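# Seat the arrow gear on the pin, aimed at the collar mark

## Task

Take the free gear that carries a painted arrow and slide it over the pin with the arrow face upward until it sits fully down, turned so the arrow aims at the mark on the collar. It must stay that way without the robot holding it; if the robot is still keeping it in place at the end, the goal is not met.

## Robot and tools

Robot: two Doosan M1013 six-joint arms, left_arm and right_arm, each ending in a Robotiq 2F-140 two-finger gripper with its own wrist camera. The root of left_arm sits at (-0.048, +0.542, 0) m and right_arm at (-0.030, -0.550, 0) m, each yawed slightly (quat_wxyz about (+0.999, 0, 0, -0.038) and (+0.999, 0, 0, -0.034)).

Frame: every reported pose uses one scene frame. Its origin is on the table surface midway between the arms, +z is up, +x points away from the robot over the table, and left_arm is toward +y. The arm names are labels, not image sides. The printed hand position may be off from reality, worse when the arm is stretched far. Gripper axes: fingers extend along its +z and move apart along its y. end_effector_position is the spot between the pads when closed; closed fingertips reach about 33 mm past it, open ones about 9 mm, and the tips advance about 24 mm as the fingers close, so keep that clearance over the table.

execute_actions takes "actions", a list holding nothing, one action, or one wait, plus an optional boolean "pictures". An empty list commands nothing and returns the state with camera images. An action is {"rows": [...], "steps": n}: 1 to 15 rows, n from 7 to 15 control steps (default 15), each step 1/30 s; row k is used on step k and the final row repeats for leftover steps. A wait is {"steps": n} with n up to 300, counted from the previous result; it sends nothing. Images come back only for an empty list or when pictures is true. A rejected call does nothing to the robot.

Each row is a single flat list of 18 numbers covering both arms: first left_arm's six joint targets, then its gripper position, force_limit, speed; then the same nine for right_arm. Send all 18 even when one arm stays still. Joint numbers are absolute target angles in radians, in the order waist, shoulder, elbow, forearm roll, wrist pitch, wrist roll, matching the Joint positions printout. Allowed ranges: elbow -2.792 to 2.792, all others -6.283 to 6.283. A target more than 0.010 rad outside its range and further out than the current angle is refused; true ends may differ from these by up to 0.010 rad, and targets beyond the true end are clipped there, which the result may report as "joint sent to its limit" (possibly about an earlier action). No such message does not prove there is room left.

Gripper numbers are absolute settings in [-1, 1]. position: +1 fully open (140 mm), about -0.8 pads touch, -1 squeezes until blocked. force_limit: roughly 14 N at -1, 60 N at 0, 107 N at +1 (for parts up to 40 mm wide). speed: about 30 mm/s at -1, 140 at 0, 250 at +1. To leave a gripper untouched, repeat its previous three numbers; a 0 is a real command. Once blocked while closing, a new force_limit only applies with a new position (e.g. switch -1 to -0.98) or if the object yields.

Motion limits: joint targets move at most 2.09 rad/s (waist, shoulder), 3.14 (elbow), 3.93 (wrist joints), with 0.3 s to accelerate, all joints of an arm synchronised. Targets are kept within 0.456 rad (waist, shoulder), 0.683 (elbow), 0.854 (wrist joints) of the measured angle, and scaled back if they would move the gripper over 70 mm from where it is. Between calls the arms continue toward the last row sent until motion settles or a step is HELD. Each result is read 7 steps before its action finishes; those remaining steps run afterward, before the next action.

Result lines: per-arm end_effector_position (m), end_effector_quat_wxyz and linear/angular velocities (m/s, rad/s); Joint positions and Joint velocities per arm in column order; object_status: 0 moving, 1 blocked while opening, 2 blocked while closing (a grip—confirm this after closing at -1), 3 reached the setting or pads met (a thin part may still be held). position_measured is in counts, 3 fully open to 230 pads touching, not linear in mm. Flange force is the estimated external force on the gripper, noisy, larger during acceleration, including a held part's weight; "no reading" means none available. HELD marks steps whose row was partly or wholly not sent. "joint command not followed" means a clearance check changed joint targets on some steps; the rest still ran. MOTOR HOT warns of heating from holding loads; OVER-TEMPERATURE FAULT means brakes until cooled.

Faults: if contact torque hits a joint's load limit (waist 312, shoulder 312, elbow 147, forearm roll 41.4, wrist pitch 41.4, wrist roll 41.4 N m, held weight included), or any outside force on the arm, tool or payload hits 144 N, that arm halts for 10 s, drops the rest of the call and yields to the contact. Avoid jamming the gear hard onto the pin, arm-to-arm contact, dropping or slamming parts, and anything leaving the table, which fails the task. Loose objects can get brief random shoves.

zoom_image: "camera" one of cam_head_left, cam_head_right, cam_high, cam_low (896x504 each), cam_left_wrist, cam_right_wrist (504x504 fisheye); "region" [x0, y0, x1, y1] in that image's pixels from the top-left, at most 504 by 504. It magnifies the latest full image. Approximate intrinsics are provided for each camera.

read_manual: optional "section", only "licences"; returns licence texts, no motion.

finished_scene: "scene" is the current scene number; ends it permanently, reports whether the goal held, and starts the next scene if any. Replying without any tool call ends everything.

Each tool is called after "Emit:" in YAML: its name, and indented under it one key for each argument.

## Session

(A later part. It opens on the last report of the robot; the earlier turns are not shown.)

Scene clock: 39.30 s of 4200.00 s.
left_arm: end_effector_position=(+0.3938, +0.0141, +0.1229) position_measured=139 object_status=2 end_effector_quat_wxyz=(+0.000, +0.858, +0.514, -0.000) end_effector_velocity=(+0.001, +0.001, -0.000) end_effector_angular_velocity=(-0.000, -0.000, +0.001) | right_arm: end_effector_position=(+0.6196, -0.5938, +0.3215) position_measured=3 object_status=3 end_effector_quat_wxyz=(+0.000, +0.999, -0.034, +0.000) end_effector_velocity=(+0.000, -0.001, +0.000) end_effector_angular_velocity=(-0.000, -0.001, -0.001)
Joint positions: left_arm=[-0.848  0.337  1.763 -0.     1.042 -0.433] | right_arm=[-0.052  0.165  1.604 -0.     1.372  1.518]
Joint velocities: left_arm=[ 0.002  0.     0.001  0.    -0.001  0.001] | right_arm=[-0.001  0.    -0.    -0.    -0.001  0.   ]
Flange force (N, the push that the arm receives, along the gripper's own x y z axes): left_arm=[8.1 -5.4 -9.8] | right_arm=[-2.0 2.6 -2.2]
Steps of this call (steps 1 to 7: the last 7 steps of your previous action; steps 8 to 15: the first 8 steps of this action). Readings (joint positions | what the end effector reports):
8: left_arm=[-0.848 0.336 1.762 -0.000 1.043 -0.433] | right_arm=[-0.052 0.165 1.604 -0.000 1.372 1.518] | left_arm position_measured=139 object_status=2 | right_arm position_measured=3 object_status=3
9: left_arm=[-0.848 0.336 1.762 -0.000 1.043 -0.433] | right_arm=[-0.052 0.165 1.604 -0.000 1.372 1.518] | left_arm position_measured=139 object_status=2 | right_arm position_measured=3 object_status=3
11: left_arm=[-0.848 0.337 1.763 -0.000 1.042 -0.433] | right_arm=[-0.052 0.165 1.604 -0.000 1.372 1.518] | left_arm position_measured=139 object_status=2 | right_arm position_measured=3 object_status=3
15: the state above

Emit:
execute_actions:
  actions:
    - {"rows":[[-0.8485,0.3369,1.7632,0,1.0415,-0.414,-1,-0.4,-0.7,-0.052,0.165,1.604,0,1.372,1.518,1,0,0],[-0.8485,0.3377,1.7641,0,1.0398,-0.4,-1,-0.4,-0.7,-0.052,0.165,1.604,0,1.372,1.518,1,0,0],[-0.8485,0.3394,1.7659,0,1.0363,-0.375,-1,-0.4,-0.7,-0.052,0.165,1.604,0,1.372,1.518,1,0,0],[-0.8485,0.3411,1.7677,0,1.0328,-0.349,-1,-0.4,-0.7,-0.052,0.165,1.604,0,1.372,1.518,1,0,0],[-0.8485,0.3428,1.7694,0,1.0294,-0.328,-1,-0.4,-0.7,-0.052,0.165,1.604,0,1.372,1.518,1,0,0]],"steps":12}

Emit:
execute_actions:
  actions:
    - {"rows":[[-0.8485,0.3428,1.7694,0,1.0294,-0.328,0.1,-0.4,-0.7,-0.052,0.165,1.604,0,1.372,1.518,1,0,0]]}

Emit:
execute_actions:
  actions:
    - {"steps":25}
  pictures: true

Emit:
zoom_image:
  camera: "cam_left_wrist"
  region: [150, 120, 370, 340]

Scene clock: 40.00 s of 4200.00 s.
left_arm: end_effector_position=(+0.3938, +0.0140, +0.1200) position_measured=139 object_status=2 end_effector_quat_wxyz=(+0.000, +0.872, +0.490, +0.000) end_effector_velocity=(-0.000, +0.001, -0.054) end_effector_angular_velocity=(+0.003, +0.003, -0.628) | right_arm: end_effector_position=(+0.6196, -0.5938, +0.3215) position_measured=3 object_status=3 end_effector_quat_wxyz=(+0.000, +0.999, -0.034, +0.000) end_effector_velocity=(+0.000, -0.001, -0.000) end_effector_angular_velocity=(-0.001, -0.001, -0.002)
Joint positions: left_arm=[-0.849  0.339  1.766  0.     1.036 -0.377] | right_arm=[-0.052  0.165  1.604 -0.     1.372  1.518]
Joint velocities: left_arm=[ 0.     0.046  0.046 -0.001 -0.088  0.629] | right_arm=[-0.002  0.     0.    -0.001 -0.002  0.   ]
Flange force (N, the push that the arm receives, along the gripper's own x y z axes): left_arm=[-3.1 -2.4 7.4] | right_arm=[2.8 1.6 -2.7]
Steps of this call (steps 1 to 7: the last 7 steps of your previous action; steps 8 to 15: the robot went on to your last target; step 16: nothing new was sent; steps 17 to 21: the first 5 steps of this action). Readings (joint positions | what the end effector reports):
17: left_arm=[-0.848 0.337 1.763 0.000 1.042 -0.433] | right_arm=[-0.052 0.165 1.604 -0.000 1.372 1.518] | left_arm position_measured=139 object_status=2 | right_arm position_measured=3 object_status=3
18: left_arm=[-0.848 0.337 1.763 0.000 1.041 -0.427] | right_arm=[-0.052 0.165 1.604 -0.000 1.372 1.518] | left_arm position_measured=139 object_status=2 | right_arm position_measured=3 object_status=3
20: left_arm=[-0.849 0.338 1.764 0.000 1.039 -0.397] | right_arm=[-0.052 0.165 1.604 -0.000 1.372 1.518] | left_arm position_measured=139 object_status=2 | right_arm position_measured=3 object_status=3
21: the state above

Scene clock: 40.50 s of 4200.00 s.
left_arm: end_effector_position=(+0.3938, +0.0141, +0.1158) position_measured=118 object_status=0 end_effector_quat_wxyz=(-0.000, +0.884, +0.468, +0.000) end_effector_velocity=(-0.001, -0.001, +0.002) end_effector_angular_velocity=(-0.002, -0.000, -0.001) | right_arm: end_effector_position=(+0.6196, -0.5938, +0.3215) position_measured=3 object_status=3 end_effector_quat_wxyz=(+0.000, +0.999, -0.034, +0.000) end_effector_velocity=(-0.001, -0.000, -0.001) end_effector_angular_velocity=(+0.000, +0.002, -0.001)
Joint positions: left_arm=[-0.849  0.343  1.769  0.     1.029 -0.328] | right_arm=[-0.052  0.165  1.604 -0.     1.372  1.518]
Joint velocities: left_arm=[-0.002 -0.003 -0.    -0.001  0.001  0.   ] | right_arm=[-0.001  0.     0.001  0.     0.001 -0.   ]
Flange force (N, the push that the arm receives, along the gripper's own x y z axes): left_arm=[-3.6 0.8 2.1] | right_arm=[-1.8 1.0 -1.8]
Steps of this call (steps 1 to 7: the last 7 steps of your previous action; steps 8 to 15: the first 8 steps of this action). Readings (joint positions | what the end effector reports):
8: left_arm=[-0.849 0.343 1.769 0.000 1.029 -0.328] | right_arm=[-0.052 0.165 1.604 -0.000 1.372 1.518] | left_arm position_measured=139 object_status=0 | right_arm position_measured=3 object_status=3
9: left_arm=[-0.849 0.343 1.769 0.000 1.029 -0.328] | right_arm=[-0.052 0.165 1.604 -0.000 1.372 1.518] | left_arm position_measured=139 object_status=0 | right_arm position_measured=3 object_status=3
11: left_arm=[-0.849 0.343 1.769 0.000 1.029 -0.328] | right_arm=[-0.052 0.165 1.604 -0.000 1.372 1.518] | left_arm position_measured=131 object_status=0 | right_arm position_measured=3 object_status=3
15: the state above

Scene clock: 41.33 s of 4200.00 s.
left_arm: end_effector_position=(+0.3938, +0.0141, +0.1158) position_measured=117 object_status=3 end_effector_quat_wxyz=(-0.000, +0.884, +0.468, +0.000) end_effector_velocity=(+0.002, +0.001, -0.001) end_effector_angular_velocity=(+0.000, -0.001, +0.003) | right_arm: end_effector_position=(+0.6196, -0.5938, +0.3215) position_measured=3 object_status=3 end_effector_quat_wxyz=(+0.000, +0.999, -0.034, +0.000) end_effector_velocity=(-0.000, +0.001, -0.001) end_effector_angular_velocity=(+0.000, +0.001, +0.001)
Joint positions: left_arm=[-0.849  0.343  1.769  0.     1.029 -0.328] | right_arm=[-0.052  0.165  1.604 -0.     1.372  1.518]
Joint velocities: left_arm=[ 0.003  0.001 -0.     0.001 -0.001 -0.   ] | right_arm=[0.001 0.    0.001 0.    0.    0.   ]
Flange force (N, the push that the arm receives, along the gripper's own x y z axes): left_arm=[-4.4 1.8 3.0] | right_arm=[0.7 1.1 -2.2]
Kept back: nothing.
Steps of this call (steps 1 to 7: the last 7 steps of your previous action; steps 8 to 15: the robot went on to your last target; steps 16 to 25: nothing new was sent). Readings (joint positions | what the end effector reports):
1: left_arm=[-0.849 0.343 1.769 0.000 1.029 -0.328] | right_arm=[-0.052 0.165 1.604 -0.000 1.372 1.518] | left_arm position_measured=117 object_status=0 | right_arm position_measured=3 object_status=3
2: left_arm=[-0.849 0.343 1.769 0.000 1.029 -0.328] | right_arm=[-0.052 0.165 1.604 -0.000 1.372 1.518] | left_arm position_measured=117 object_status=0 | right_arm position_measured=3 object_status=3
4: left_arm=[-0.849 0.343 1.769 0.000 1.029 -0.328] | right_arm=[-0.052 0.165 1.604 -0.000 1.372 1.518] | left_arm position_measured=117 object_status=0 | right_arm position_measured=3 object_status=3
8: left_arm=[-0.849 0.343 1.769 0.000 1.029 -0.328] | right_arm=[-0.052 0.165 1.604 0.000 1.372 1.518] | left_arm position_measured=117 object_status=3 | right_arm position_measured=3 object_status=3
25: the state above
All arms were judged still, so your last target was given up. Only a new action makes them travel on or press farther. Fingers that are still opening or closing keep moving.

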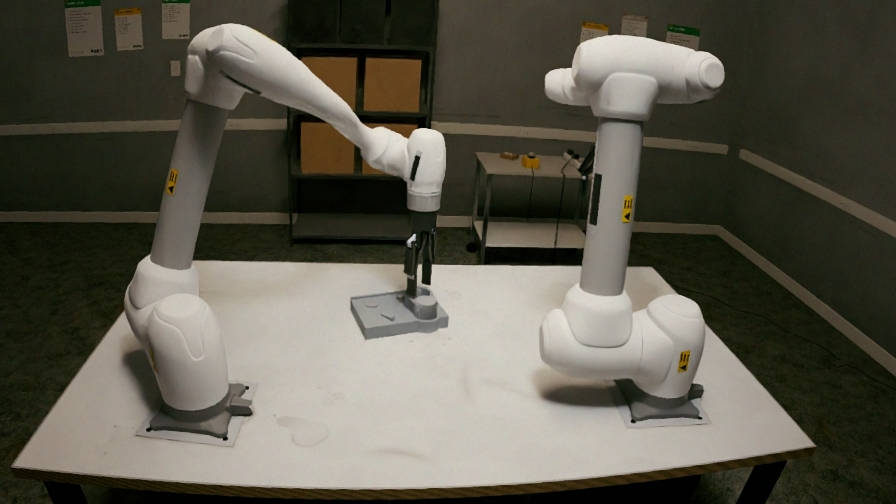

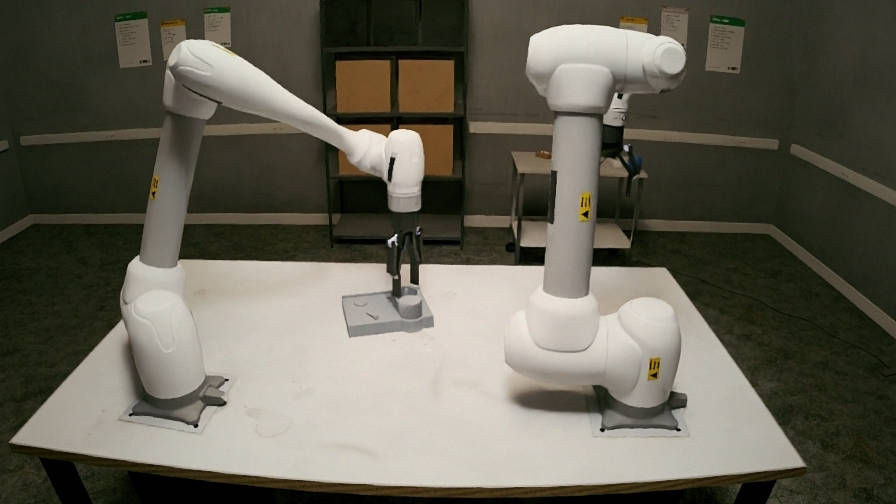

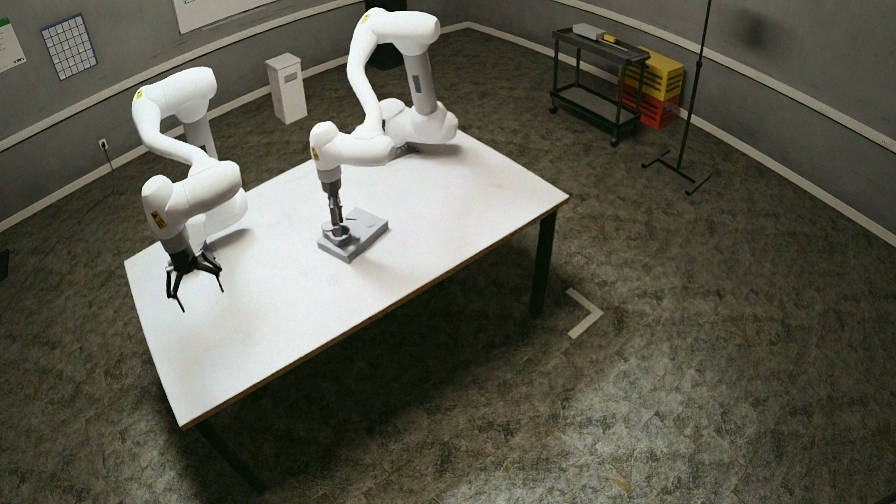

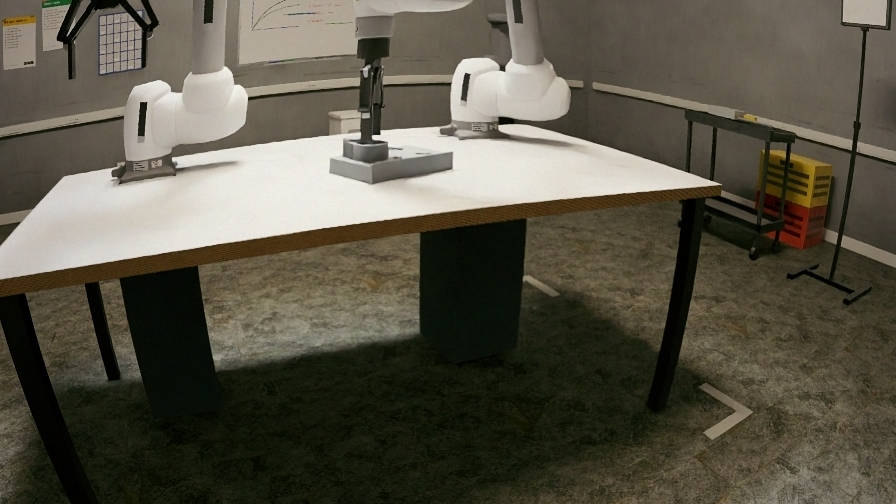

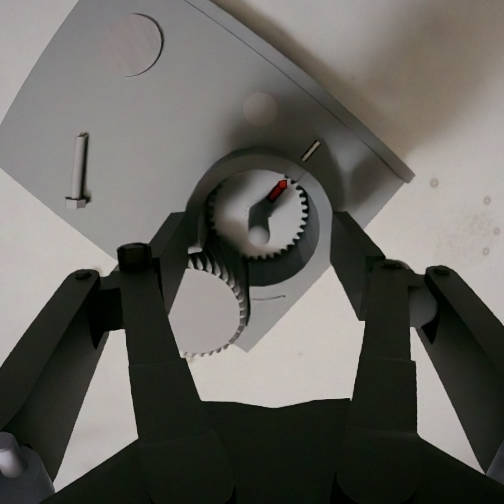

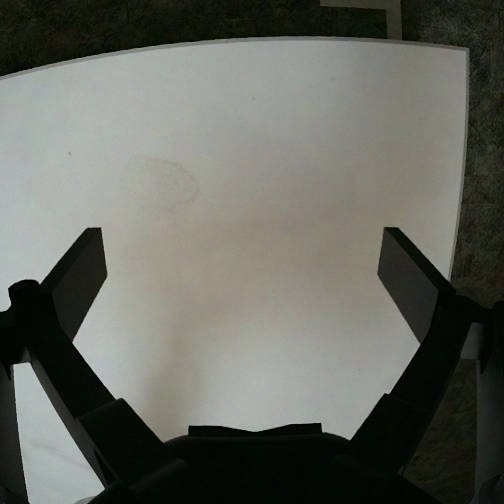

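Region (150, 120, 370, 340) of cam_left_wrist's 504x504 image, scaled by 2.291, with more detail than that image has.

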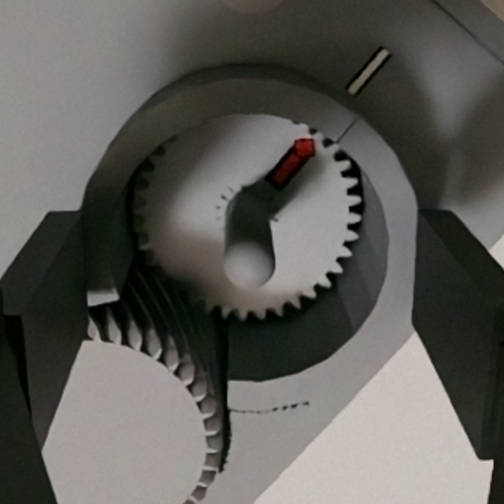

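The gear has dropped into place, and its arrow lines up with the mark.

Emit:
finished_scene:
  scene: 1

The scene is finished: the task was done.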